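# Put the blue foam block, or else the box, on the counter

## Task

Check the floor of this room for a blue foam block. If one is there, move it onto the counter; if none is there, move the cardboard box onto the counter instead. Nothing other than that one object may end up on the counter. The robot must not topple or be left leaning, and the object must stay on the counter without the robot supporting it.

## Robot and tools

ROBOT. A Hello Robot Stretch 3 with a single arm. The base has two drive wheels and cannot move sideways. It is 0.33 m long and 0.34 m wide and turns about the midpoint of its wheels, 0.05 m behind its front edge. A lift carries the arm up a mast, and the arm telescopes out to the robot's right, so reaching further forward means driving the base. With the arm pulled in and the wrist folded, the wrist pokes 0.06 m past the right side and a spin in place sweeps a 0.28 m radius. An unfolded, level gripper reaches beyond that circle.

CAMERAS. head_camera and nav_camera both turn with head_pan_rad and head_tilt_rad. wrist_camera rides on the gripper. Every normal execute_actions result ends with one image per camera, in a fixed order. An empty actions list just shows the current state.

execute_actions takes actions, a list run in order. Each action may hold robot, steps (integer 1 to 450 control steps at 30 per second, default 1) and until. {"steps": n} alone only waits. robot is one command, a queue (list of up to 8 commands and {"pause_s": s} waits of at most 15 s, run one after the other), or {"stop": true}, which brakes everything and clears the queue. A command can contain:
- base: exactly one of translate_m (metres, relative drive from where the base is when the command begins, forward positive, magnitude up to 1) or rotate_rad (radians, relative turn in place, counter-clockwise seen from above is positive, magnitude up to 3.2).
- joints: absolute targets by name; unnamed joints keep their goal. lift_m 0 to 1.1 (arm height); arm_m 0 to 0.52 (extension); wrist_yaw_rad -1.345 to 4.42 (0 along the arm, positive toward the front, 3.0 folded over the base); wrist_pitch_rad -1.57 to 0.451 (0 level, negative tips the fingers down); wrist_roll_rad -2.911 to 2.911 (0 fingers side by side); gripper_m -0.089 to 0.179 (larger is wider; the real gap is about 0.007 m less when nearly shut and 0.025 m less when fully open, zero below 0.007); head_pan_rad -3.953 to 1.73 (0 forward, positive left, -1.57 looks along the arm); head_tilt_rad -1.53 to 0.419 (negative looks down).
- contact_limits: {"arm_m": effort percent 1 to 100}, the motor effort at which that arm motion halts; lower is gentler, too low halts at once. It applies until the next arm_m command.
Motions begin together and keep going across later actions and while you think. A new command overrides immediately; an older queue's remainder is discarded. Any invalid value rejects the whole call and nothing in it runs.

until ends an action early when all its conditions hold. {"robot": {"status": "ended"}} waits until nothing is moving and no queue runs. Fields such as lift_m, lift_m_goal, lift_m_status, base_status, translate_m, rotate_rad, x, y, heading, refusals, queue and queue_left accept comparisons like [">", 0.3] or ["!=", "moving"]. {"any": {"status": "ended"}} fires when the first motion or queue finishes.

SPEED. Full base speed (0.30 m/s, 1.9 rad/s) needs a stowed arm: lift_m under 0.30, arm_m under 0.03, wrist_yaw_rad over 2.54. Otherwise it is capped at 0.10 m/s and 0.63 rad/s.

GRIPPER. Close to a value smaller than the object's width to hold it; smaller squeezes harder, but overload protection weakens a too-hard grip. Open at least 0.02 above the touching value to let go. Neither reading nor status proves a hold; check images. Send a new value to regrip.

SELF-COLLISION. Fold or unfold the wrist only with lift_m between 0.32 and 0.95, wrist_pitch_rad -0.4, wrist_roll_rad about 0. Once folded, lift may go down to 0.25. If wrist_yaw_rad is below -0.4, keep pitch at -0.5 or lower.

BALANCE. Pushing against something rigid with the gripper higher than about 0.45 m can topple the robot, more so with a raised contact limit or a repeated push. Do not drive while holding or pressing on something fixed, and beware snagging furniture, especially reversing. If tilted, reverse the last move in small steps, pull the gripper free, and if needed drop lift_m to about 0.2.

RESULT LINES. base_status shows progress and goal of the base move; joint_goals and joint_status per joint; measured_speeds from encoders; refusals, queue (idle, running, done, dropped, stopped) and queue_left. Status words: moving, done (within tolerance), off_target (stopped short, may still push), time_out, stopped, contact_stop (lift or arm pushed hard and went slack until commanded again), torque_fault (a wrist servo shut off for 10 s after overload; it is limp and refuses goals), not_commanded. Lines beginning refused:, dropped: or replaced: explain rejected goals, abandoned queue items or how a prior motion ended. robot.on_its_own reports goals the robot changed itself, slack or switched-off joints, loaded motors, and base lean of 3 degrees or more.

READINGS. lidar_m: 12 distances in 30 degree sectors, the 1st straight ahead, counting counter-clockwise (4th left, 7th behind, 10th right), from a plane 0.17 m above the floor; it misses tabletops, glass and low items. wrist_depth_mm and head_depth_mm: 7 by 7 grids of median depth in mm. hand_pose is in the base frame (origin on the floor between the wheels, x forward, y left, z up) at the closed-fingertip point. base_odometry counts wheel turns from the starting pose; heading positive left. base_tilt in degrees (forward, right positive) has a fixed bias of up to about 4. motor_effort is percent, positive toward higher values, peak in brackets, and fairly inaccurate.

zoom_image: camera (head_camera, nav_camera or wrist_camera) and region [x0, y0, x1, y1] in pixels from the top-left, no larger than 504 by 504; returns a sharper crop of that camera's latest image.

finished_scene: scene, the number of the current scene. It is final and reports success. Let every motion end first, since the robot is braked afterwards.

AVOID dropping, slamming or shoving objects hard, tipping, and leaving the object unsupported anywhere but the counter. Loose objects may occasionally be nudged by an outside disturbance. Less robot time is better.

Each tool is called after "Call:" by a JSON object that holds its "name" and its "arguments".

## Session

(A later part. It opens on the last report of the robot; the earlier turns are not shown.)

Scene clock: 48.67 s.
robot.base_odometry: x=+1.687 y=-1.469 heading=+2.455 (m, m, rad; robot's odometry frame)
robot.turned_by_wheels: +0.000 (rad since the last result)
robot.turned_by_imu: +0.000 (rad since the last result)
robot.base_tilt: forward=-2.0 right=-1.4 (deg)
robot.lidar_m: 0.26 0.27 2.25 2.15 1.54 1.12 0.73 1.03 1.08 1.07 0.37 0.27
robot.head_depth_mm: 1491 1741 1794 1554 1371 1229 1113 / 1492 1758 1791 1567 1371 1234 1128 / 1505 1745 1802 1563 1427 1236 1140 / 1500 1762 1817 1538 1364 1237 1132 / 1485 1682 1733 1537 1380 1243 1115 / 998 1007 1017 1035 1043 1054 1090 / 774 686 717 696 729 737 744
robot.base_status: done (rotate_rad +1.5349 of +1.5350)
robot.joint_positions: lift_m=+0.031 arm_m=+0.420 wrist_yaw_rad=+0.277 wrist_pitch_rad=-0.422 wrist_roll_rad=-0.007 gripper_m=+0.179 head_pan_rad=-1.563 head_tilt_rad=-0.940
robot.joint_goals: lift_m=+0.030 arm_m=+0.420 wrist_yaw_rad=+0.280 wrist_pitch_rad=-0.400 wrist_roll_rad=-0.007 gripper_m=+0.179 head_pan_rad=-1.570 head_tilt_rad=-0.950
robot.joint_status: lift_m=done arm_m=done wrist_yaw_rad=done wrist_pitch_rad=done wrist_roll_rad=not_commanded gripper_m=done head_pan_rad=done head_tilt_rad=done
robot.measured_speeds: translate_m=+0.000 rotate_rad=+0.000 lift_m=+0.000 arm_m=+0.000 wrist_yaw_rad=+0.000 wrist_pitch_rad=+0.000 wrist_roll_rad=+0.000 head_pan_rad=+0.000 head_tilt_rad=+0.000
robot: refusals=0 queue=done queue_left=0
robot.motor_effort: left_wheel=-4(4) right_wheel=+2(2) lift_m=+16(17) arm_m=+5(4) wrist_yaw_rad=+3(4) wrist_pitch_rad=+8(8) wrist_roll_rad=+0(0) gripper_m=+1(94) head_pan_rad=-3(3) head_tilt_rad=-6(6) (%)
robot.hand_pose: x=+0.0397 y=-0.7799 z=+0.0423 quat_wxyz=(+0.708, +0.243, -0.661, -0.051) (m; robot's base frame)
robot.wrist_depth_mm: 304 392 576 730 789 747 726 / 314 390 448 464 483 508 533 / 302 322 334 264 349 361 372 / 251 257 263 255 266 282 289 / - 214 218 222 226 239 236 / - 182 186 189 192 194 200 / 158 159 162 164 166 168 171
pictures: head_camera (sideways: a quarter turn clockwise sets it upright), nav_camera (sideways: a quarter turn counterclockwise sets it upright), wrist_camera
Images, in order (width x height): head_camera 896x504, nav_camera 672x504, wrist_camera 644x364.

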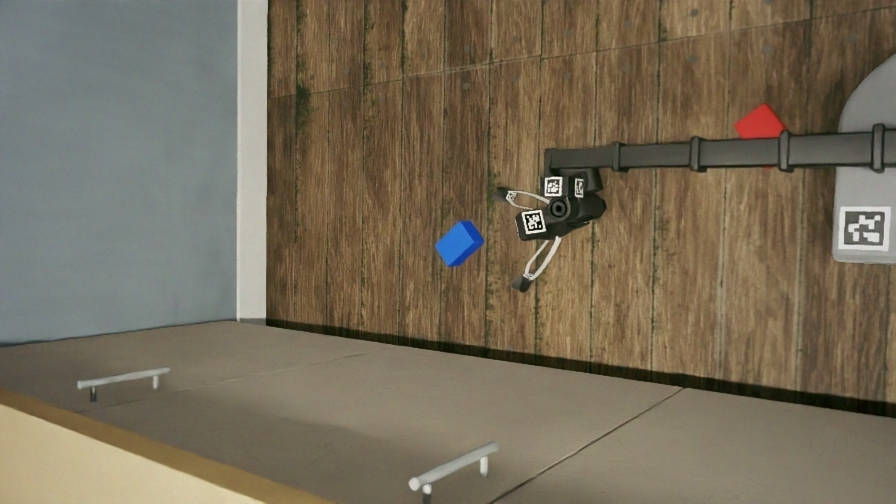

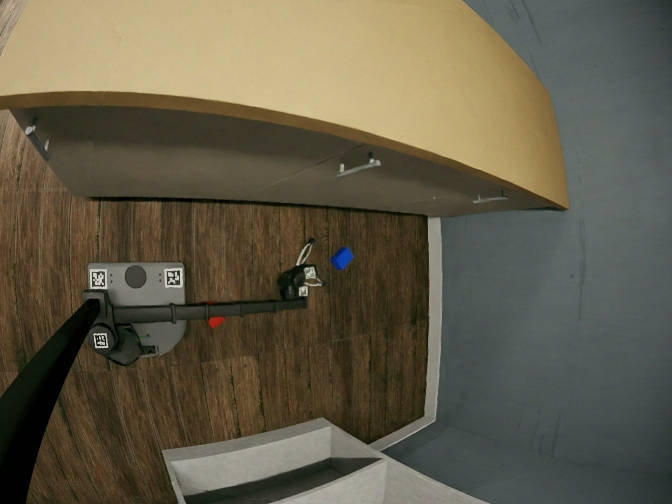

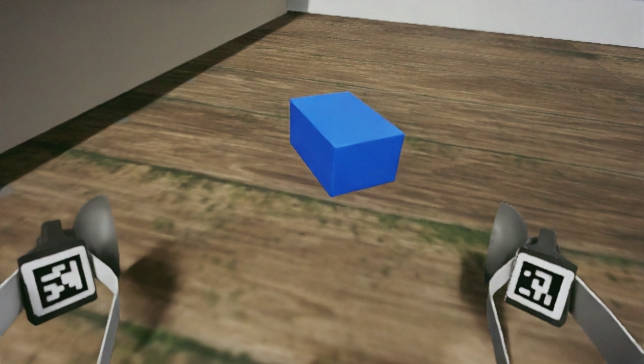

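Call:
{"name": "execute_actions", "arguments": {"actions": [{"robot":[{"joints":{"lift_m":0.018,"arm_m":0.52}}],"steps":450,"until":{"robot":{"status":"ended"}}}]}}

Scene clock: 50.63 s.
robot.base_odometry: x=+1.687 y=-1.469 heading=+2.455 (m, m, rad; robot's odometry frame)
robot.turned_by_wheels: +0.000 (rad since the last result)
robot.turned_by_imu: +0.000 (rad since the last result)
robot.base_tilt: forward=-1.9 right=-1.4 (deg)
robot.lidar_m: 0.26 0.27 2.25 2.16 1.54 1.11 0.73 1.03 1.08 1.07 0.37 0.27
robot.head_depth_mm: 1490 1736 1788 1555 1369 1232 1110 / 1494 1744 1798 1561 1362 1239 1130 / 1507 1760 1798 1573 1356 1234 1139 / 1513 1756 1815 1593 1381 1240 1126 / 1482 1686 1732 1534 1381 1235 1120 / 997 1011 1015 1032 1046 1054 1094 / 773 684 716 697 733 737 741
robot.base_status: done (rotate_rad +1.5349 of +1.5350)
robot.joint_positions: lift_m=+0.019 arm_m=+0.519 wrist_yaw_rad=+0.278 wrist_pitch_rad=-0.422 wrist_roll_rad=-0.007 gripper_m=+0.179 head_pan_rad=-1.563 head_tilt_rad=-0.940
robot.joint_goals: lift_m=+0.018 arm_m=+0.520 wrist_yaw_rad=+0.280 wrist_pitch_rad=-0.400 wrist_roll_rad=-0.007 gripper_m=+0.179 head_pan_rad=-1.570 head_tilt_rad=-0.950
robot.joint_status: lift_m=done arm_m=done wrist_yaw_rad=done wrist_pitch_rad=done wrist_roll_rad=not_commanded gripper_m=done head_pan_rad=done head_tilt_rad=done
robot.measured_speeds: translate_m=+0.000 rotate_rad=+0.000 lift_m=+0.000 arm_m=+0.000 wrist_yaw_rad=+0.000 wrist_pitch_rad=+0.000 wrist_roll_rad=+0.000 head_pan_rad=+0.000 head_tilt_rad=+0.000
robot: refusals=0 queue=done queue_left=0
robot.motor_effort: left_wheel=-4(4) right_wheel=+3(3) lift_m=+16(17) arm_m=+6(4) wrist_yaw_rad=+2(3) wrist_pitch_rad=+7(8) wrist_roll_rad=+0(0) gripper_m=+0(0) head_pan_rad=-4(2) head_tilt_rad=-6(6) (%)
robot.hand_pose: x=+0.0398 y=-0.8788 z=+0.0303 quat_wxyz=(+0.708, +0.243, -0.661, -0.051) (m; robot's base frame)
robot.wrist_depth_mm: 307 392 555 686 707 674 651 / 316 376 410 433 450 473 488 / 289 298 305 311 324 335 345 / 232 237 224 172 253 260 266 / - 197 195 154 202 220 218 / - 168 171 168 176 179 184 / 145 147 150 152 154 155 158
pictures: head_camera (sideways: a quarter turn clockwise sets it upright), nav_camera (sideways: a quarter turn counterclockwise sets it upright), wrist_camera
Images, in order (width x height): head_camera 896x504, nav_camera 672x504, wrist_camera 644x364.

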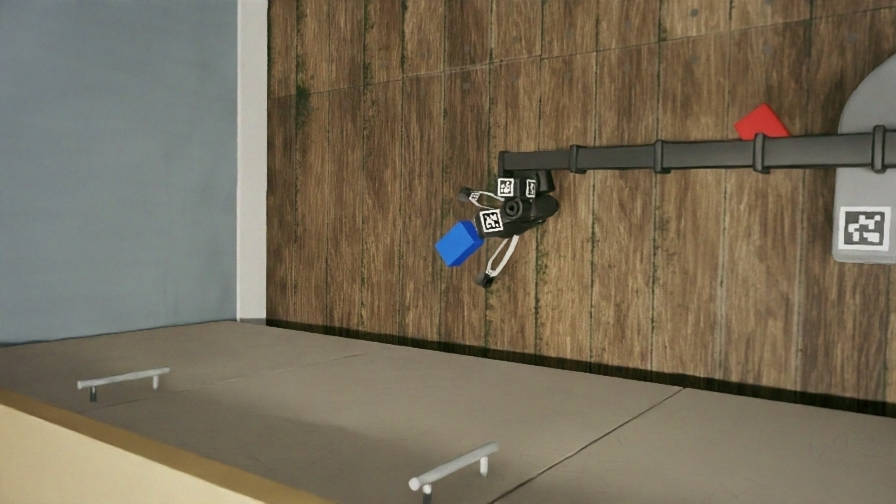

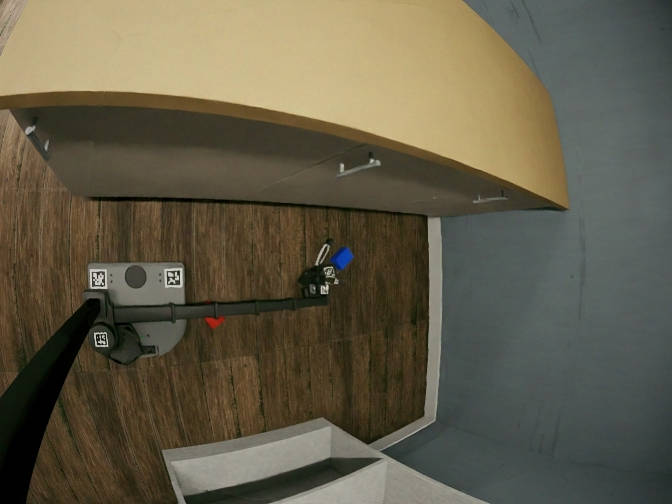

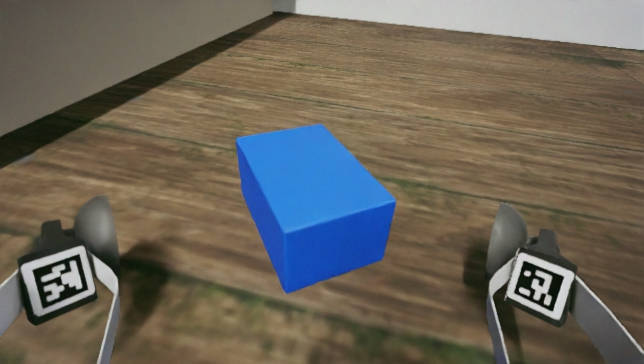

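Call:
{"name": "execute_actions", "arguments": {"actions": [{"robot":[{"joints":{"lift_m":0.0,"wrist_pitch_rad":-0.32}},{"joints":{"gripper_m":0.0}},{"joints":{"lift_m":0.08}}],"steps":450,"until":{"robot":{"status":"ended"}}}]}}

Scene clock: 55.07 s.
robot.base_odometry: x=+1.687 y=-1.469 heading=+2.455 (m, m, rad; robot's odometry frame)
robot.turned_by_wheels: +0.000 (rad since the last result)
robot.turned_by_imu: -0.001 (rad since the last result)
robot.base_tilt: forward=-1.9 right=-1.4 (deg)
robot.lidar_m: 0.26 0.27 2.25 2.15 1.54 1.11 0.73 1.03 1.08 1.08 0.37 0.27
robot.head_depth_mm: 1496 1736 1791 1562 1371 1223 1111 / 1494 1748 1794 1568 1384 1231 1125 / 1496 1759 1801 1593 1351 1230 1137 / 1505 1771 1807 1536 1382 1234 1130 / 1487 1679 1751 1550 1382 1232 1116 / 997 1009 1020 1031 1044 1058 1094 / 773 686 719 696 729 734 742
robot.base_status: done (rotate_rad +1.5349 of +1.5350)
robot.joint_positions: lift_m=+0.079 arm_m=+0.519 wrist_yaw_rad=+0.278 wrist_pitch_rad=-0.343 wrist_roll_rad=-0.007 gripper_m=+0.008 head_pan_rad=-1.563 head_tilt_rad=-0.940
robot.joint_goals: lift_m=+0.080 arm_m=+0.520 wrist_yaw_rad=+0.280 wrist_pitch_rad=-0.320 wrist_roll_rad=-0.007 gripper_m=+0.007 head_pan_rad=-1.570 head_tilt_rad=-0.950
robot.joint_status: lift_m=done arm_m=done wrist_yaw_rad=done wrist_pitch_rad=done wrist_roll_rad=not_commanded gripper_m=done head_pan_rad=done head_tilt_rad=done
robot.measured_speeds: translate_m=+0.000 rotate_rad=+0.000 lift_m=+0.000 arm_m=+0.000 wrist_yaw_rad=+0.000 wrist_pitch_rad=+0.000 wrist_roll_rad=+0.000 head_pan_rad=+0.000 head_tilt_rad=+0.000
robot: refusals=0 queue=done queue_left=0
robot.on_its_own: gripper_m is held at +0.007, not at your +0.000, by its stall guard, which is still easing
robot.motor_effort: left_wheel=-4(4) right_wheel=+3(3) lift_m=+54(54) arm_m=+4(5) wrist_yaw_rad=+2(2) wrist_pitch_rad=+8(9) wrist_roll_rad=+0(0) gripper_m=-23(100) head_pan_rad=-2(2) head_tilt_rad=-6(6) (%)
robot.hand_pose: x=+0.0424 y=-0.8878 z=+0.1092 quat_wxyz=(+0.709, +0.216, -0.671, -0.023) (m; robot's base frame)
robot.wrist_depth_mm: 250 325 552 774 730 695 652 / 313 409 622 797 764 721 686 / 324 422 524 542 557 586 610 / 332 387 201 177 419 431 443 / 308 315 146 154 347 340 346 / 260 262 248 255 260 282 285 / 224 227 229 233 236 241 243
pictures: head_camera (sideways: a quarter turn clockwise sets it upright), nav_camera (sideways: a quarter turn counterclockwise sets it upright), wrist_camera
Images, in order (width x height): head_camera 896x504, nav_camera 672x504, wrist_camera 644x364.

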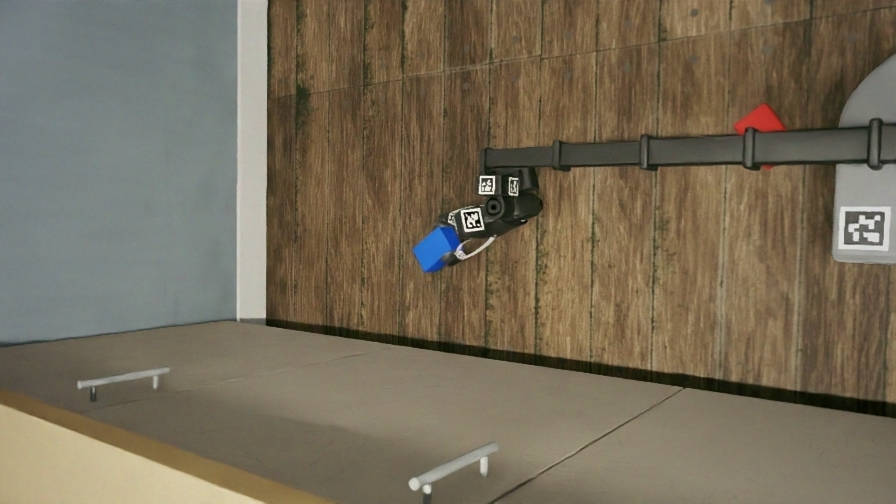

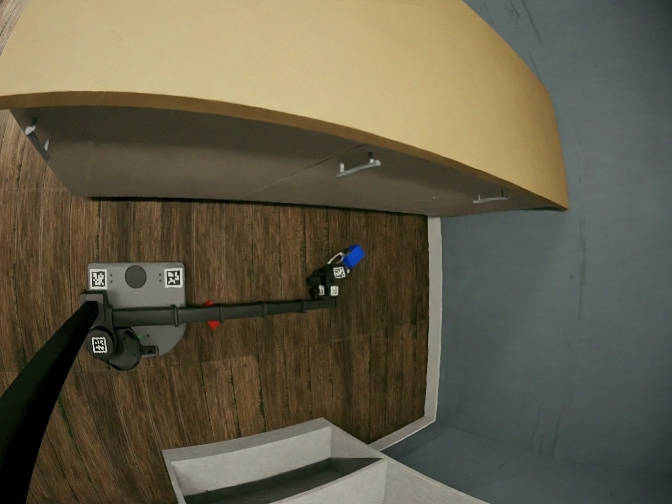

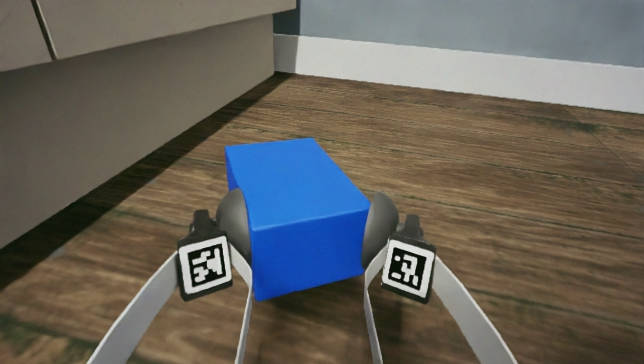

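Call:
{"name": "execute_actions", "arguments": {"actions": [{"robot":[{"joints":{"lift_m":1.0,"arm_m":0.4,"head_tilt_rad":-0.6,"head_pan_rad":-1.3}},{"base":{"rotate_rad":0.4},"joints":{"wrist_yaw_rad":0.9}}],"steps":450,"until":{"robot":{"status":"ended"}}}]}}

Scene clock: 66.13 s.
robot.base_odometry: x=+1.687 y=-1.469 heading=+2.854 (m, m, rad; robot's odometry frame)
robot.turned_by_wheels: +0.400 (rad since the last result)
robot.turned_by_imu: +0.398 (rad since the last result)
robot.base_tilt: forward=-1.9 right=-1.4 (deg)
robot.lidar_m: 0.26 0.32 2.15 1.78 1.17 0.73 1.01 1.08 1.62 0.43 0.28 0.26
robot.head_depth_mm: 1456 1506 821 760 1060 1414 1246 / 1546 1540 862 666 769 998 1218 / 1656 1713 826 667 579 722 947 / 1785 1928 820 667 527 583 708 / 1934 2141 908 666 528 459 564 / 2115 2345 908 668 528 436 469 / 2316 2647 911 668 528 437 382
robot.base_status: done (rotate_rad +0.3999 of +0.4000)
robot.joint_positions: lift_m=+0.999 arm_m=+0.400 wrist_yaw_rad=+0.898 wrist_pitch_rad=-0.343 wrist_roll_rad=-0.007 gripper_m=+0.011 head_pan_rad=-1.307 head_tilt_rad=-0.606
robot.joint_goals: lift_m=+1.000 arm_m=+0.400 wrist_yaw_rad=+0.900 wrist_pitch_rad=-0.320 wrist_roll_rad=-0.007 gripper_m=+0.010 head_pan_rad=-1.300 head_tilt_rad=-0.600
robot.joint_status: lift_m=done arm_m=done wrist_yaw_rad=done wrist_pitch_rad=done wrist_roll_rad=not_commanded gripper_m=done head_pan_rad=done head_tilt_rad=done
robot.measured_speeds: translate_m=+0.000 rotate_rad=+0.000 lift_m=+0.000 arm_m=+0.000 wrist_yaw_rad=+0.000 wrist_pitch_rad=+0.000 wrist_roll_rad=+0.000 head_pan_rad=+0.000 head_tilt_rad=+0.000
robot: refusals=0 queue=done queue_left=0
robot.on_its_own: gripper_m is held at +0.010, not at your +0.000, by its stall guard, which is not easing now
robot.motor_effort: left_wheel=-3(13) right_wheel=+2(9) lift_m=+54(55) arm_m=-5(7) wrist_yaw_rad=+2(4) wrist_pitch_rad=+8(8) wrist_roll_rad=+0(0) gripper_m=-23(24) head_pan_rad=+3(20) head_tilt_rad=+4(31) (%)
robot.hand_pose: x=+0.1609 y=-0.6908 z=+1.0292 quat_wxyz=(+0.682, +0.410, -0.573, +0.195) (m; robot's base frame)
robot.wrist_depth_mm: - - - - - - 930 / - - - - - - 953 / - - 554 568 587 606 627 / 399 406 201 177 440 450 461 / 323 331 146 154 366 355 362 / 271 275 262 265 273 295 300 / 234 239 241 243 248 252 255
pictures: head_camera (sideways: a quarter turn clockwise sets it upright), nav_camera (sideways: a quarter turn counterclockwise sets it upright), wrist_camera
Images, in order (width x height): head_camera 896x504, nav_camera 672x504, wrist_camera 644x364.

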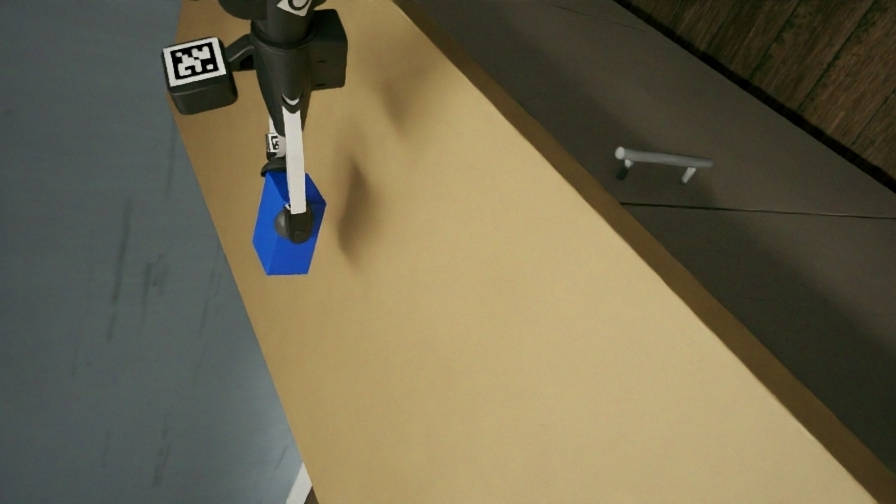

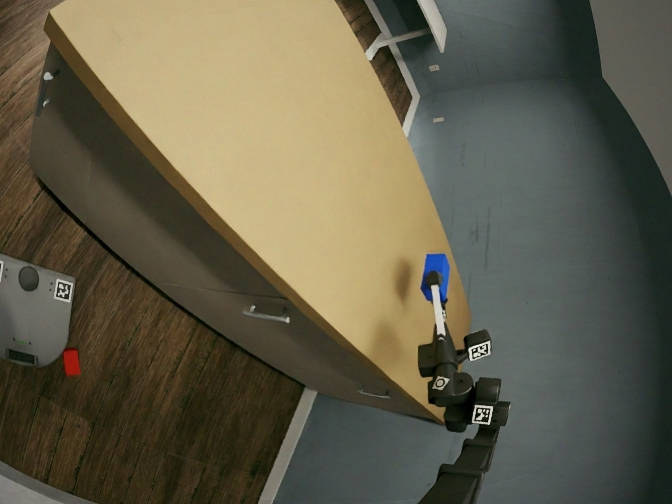

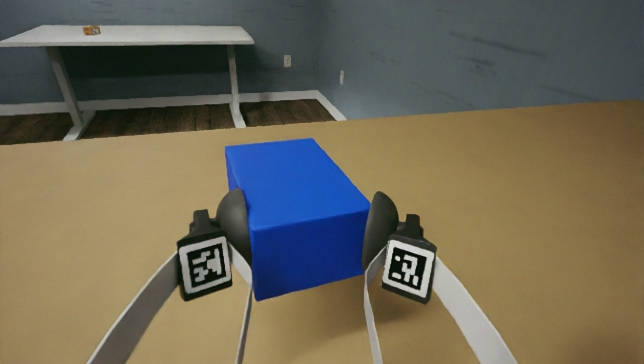

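Call:
{"name": "execute_actions", "arguments": {"actions": [{"robot":[{"joints":{"lift_m":0.915}},{"joints":{"gripper_m":0.12}},{"joints":{"lift_m":0.99}}],"steps":450,"until":{"robot":{"status":"ended"}}}]}}

Scene clock: 70.83 s.
robot.base_odometry: x=+1.687 y=-1.469 heading=+2.854 (m, m, rad; robot's odometry frame)
robot.turned_by_wheels: +0.000 (rad since the last result)
robot.turned_by_imu: -0.001 (rad since the last result)
robot.base_tilt: forward=-1.9 right=-1.4 (deg)
robot.lidar_m: 0.26 0.33 2.15 1.78 1.17 0.73 1.01 1.07 1.62 0.44 0.28 0.26
robot.head_depth_mm: 1465 1504 - 759 1059 1420 1249 / 1557 1539 864 667 768 1000 1225 / 1656 1719 859 667 579 723 947 / 1801 1919 860 667 527 584 710 / 1935 2138 909 670 527 458 565 / 2149 2377 908 668 527 436 468 / 2312 2635 909 668 528 437 382
robot.base_status: done (rotate_rad +0.3999 of +0.4000)
robot.joint_positions: lift_m=+0.989 arm_m=+0.400 wrist_yaw_rad=+0.898 wrist_pitch_rad=-0.343 wrist_roll_rad=-0.007 gripper_m=+0.120 head_pan_rad=-1.307 head_tilt_rad=-0.606
robot.joint_goals: lift_m=+0.990 arm_m=+0.400 wrist_yaw_rad=+0.900 wrist_pitch_rad=-0.320 wrist_roll_rad=-0.007 gripper_m=+0.120 head_pan_rad=-1.300 head_tilt_rad=-0.600
robot.joint_status: lift_m=done arm_m=done wrist_yaw_rad=done wrist_pitch_rad=done wrist_roll_rad=not_commanded gripper_m=done head_pan_rad=done head_tilt_rad=done
robot.measured_speeds: translate_m=+0.000 rotate_rad=+0.000 lift_m=+0.000 arm_m=+0.000 wrist_yaw_rad=+0.000 wrist_pitch_rad=+0.000 wrist_roll_rad=+0.000 head_pan_rad=+0.000 head_tilt_rad=+0.000
robot: refusals=0 queue=done queue_left=0
robot.motor_effort: left_wheel=-3(3) right_wheel=+2(2) lift_m=+53(56) arm_m=-6(5) wrist_yaw_rad=+3(2) wrist_pitch_rad=+8(8) wrist_roll_rad=+0(0) gripper_m=+1(95) head_pan_rad=+3(3) head_tilt_rad=+3(4) (%)
robot.hand_pose: x=+0.1609 y=-0.6908 z=+1.0192 quat_wxyz=(+0.682, +0.410, -0.573, +0.195) (m; robot's base frame)
robot.wrist_depth_mm: - - - - - - 947 / - - - - - - 938 / - 521 529 546 567 585 605 / 381 390 398 410 421 428 442 / 310 324 321 327 331 343 346 / 264 253 251 223 275 288 285 / 224 227 224 197 236 239 244
pictures: head_camera (sideways: a quarter turn clockwise sets it upright), nav_camera (sideways: a quarter turn counterclockwise sets it upright), wrist_camera
Images, in order (width x height): head_camera 896x504, nav_camera 672x504, wrist_camera 644x364.

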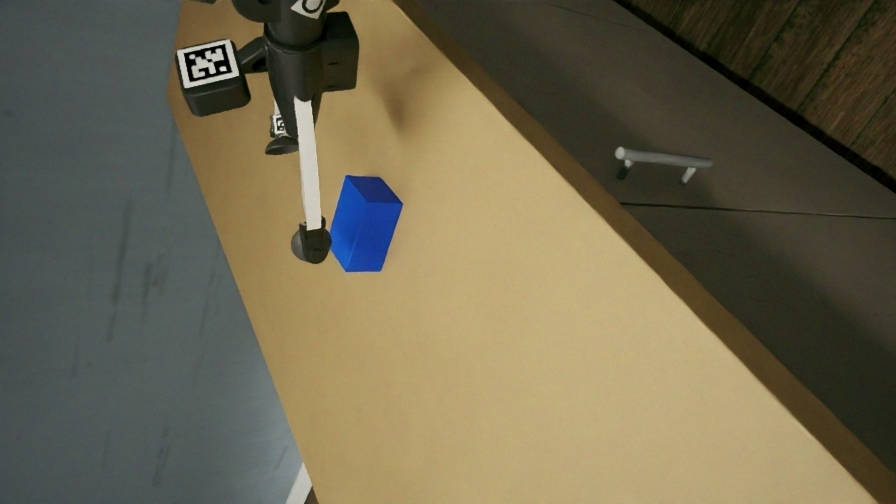

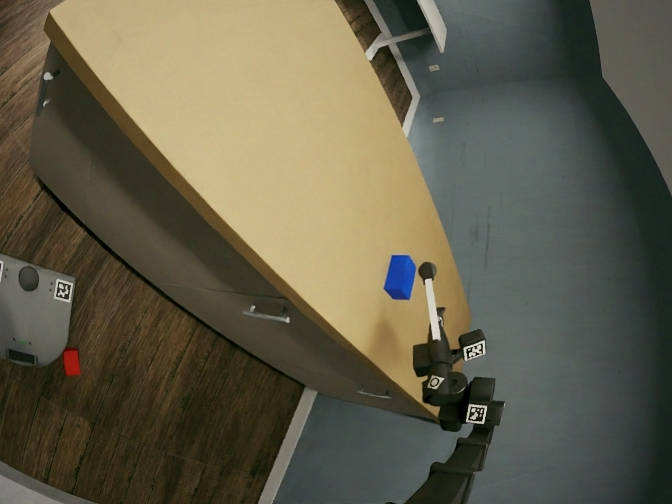

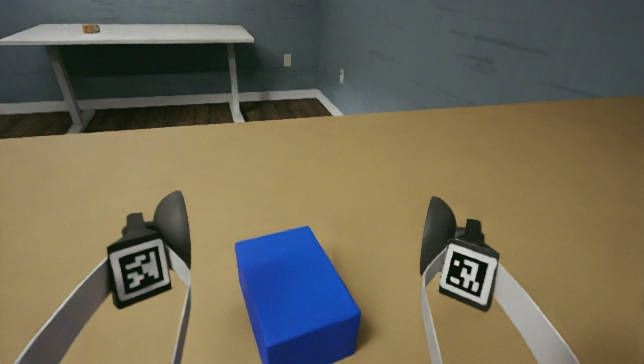

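Call:
{"name": "finished_scene", "arguments": {"scene": 1}}

The scene is finished: the task was done.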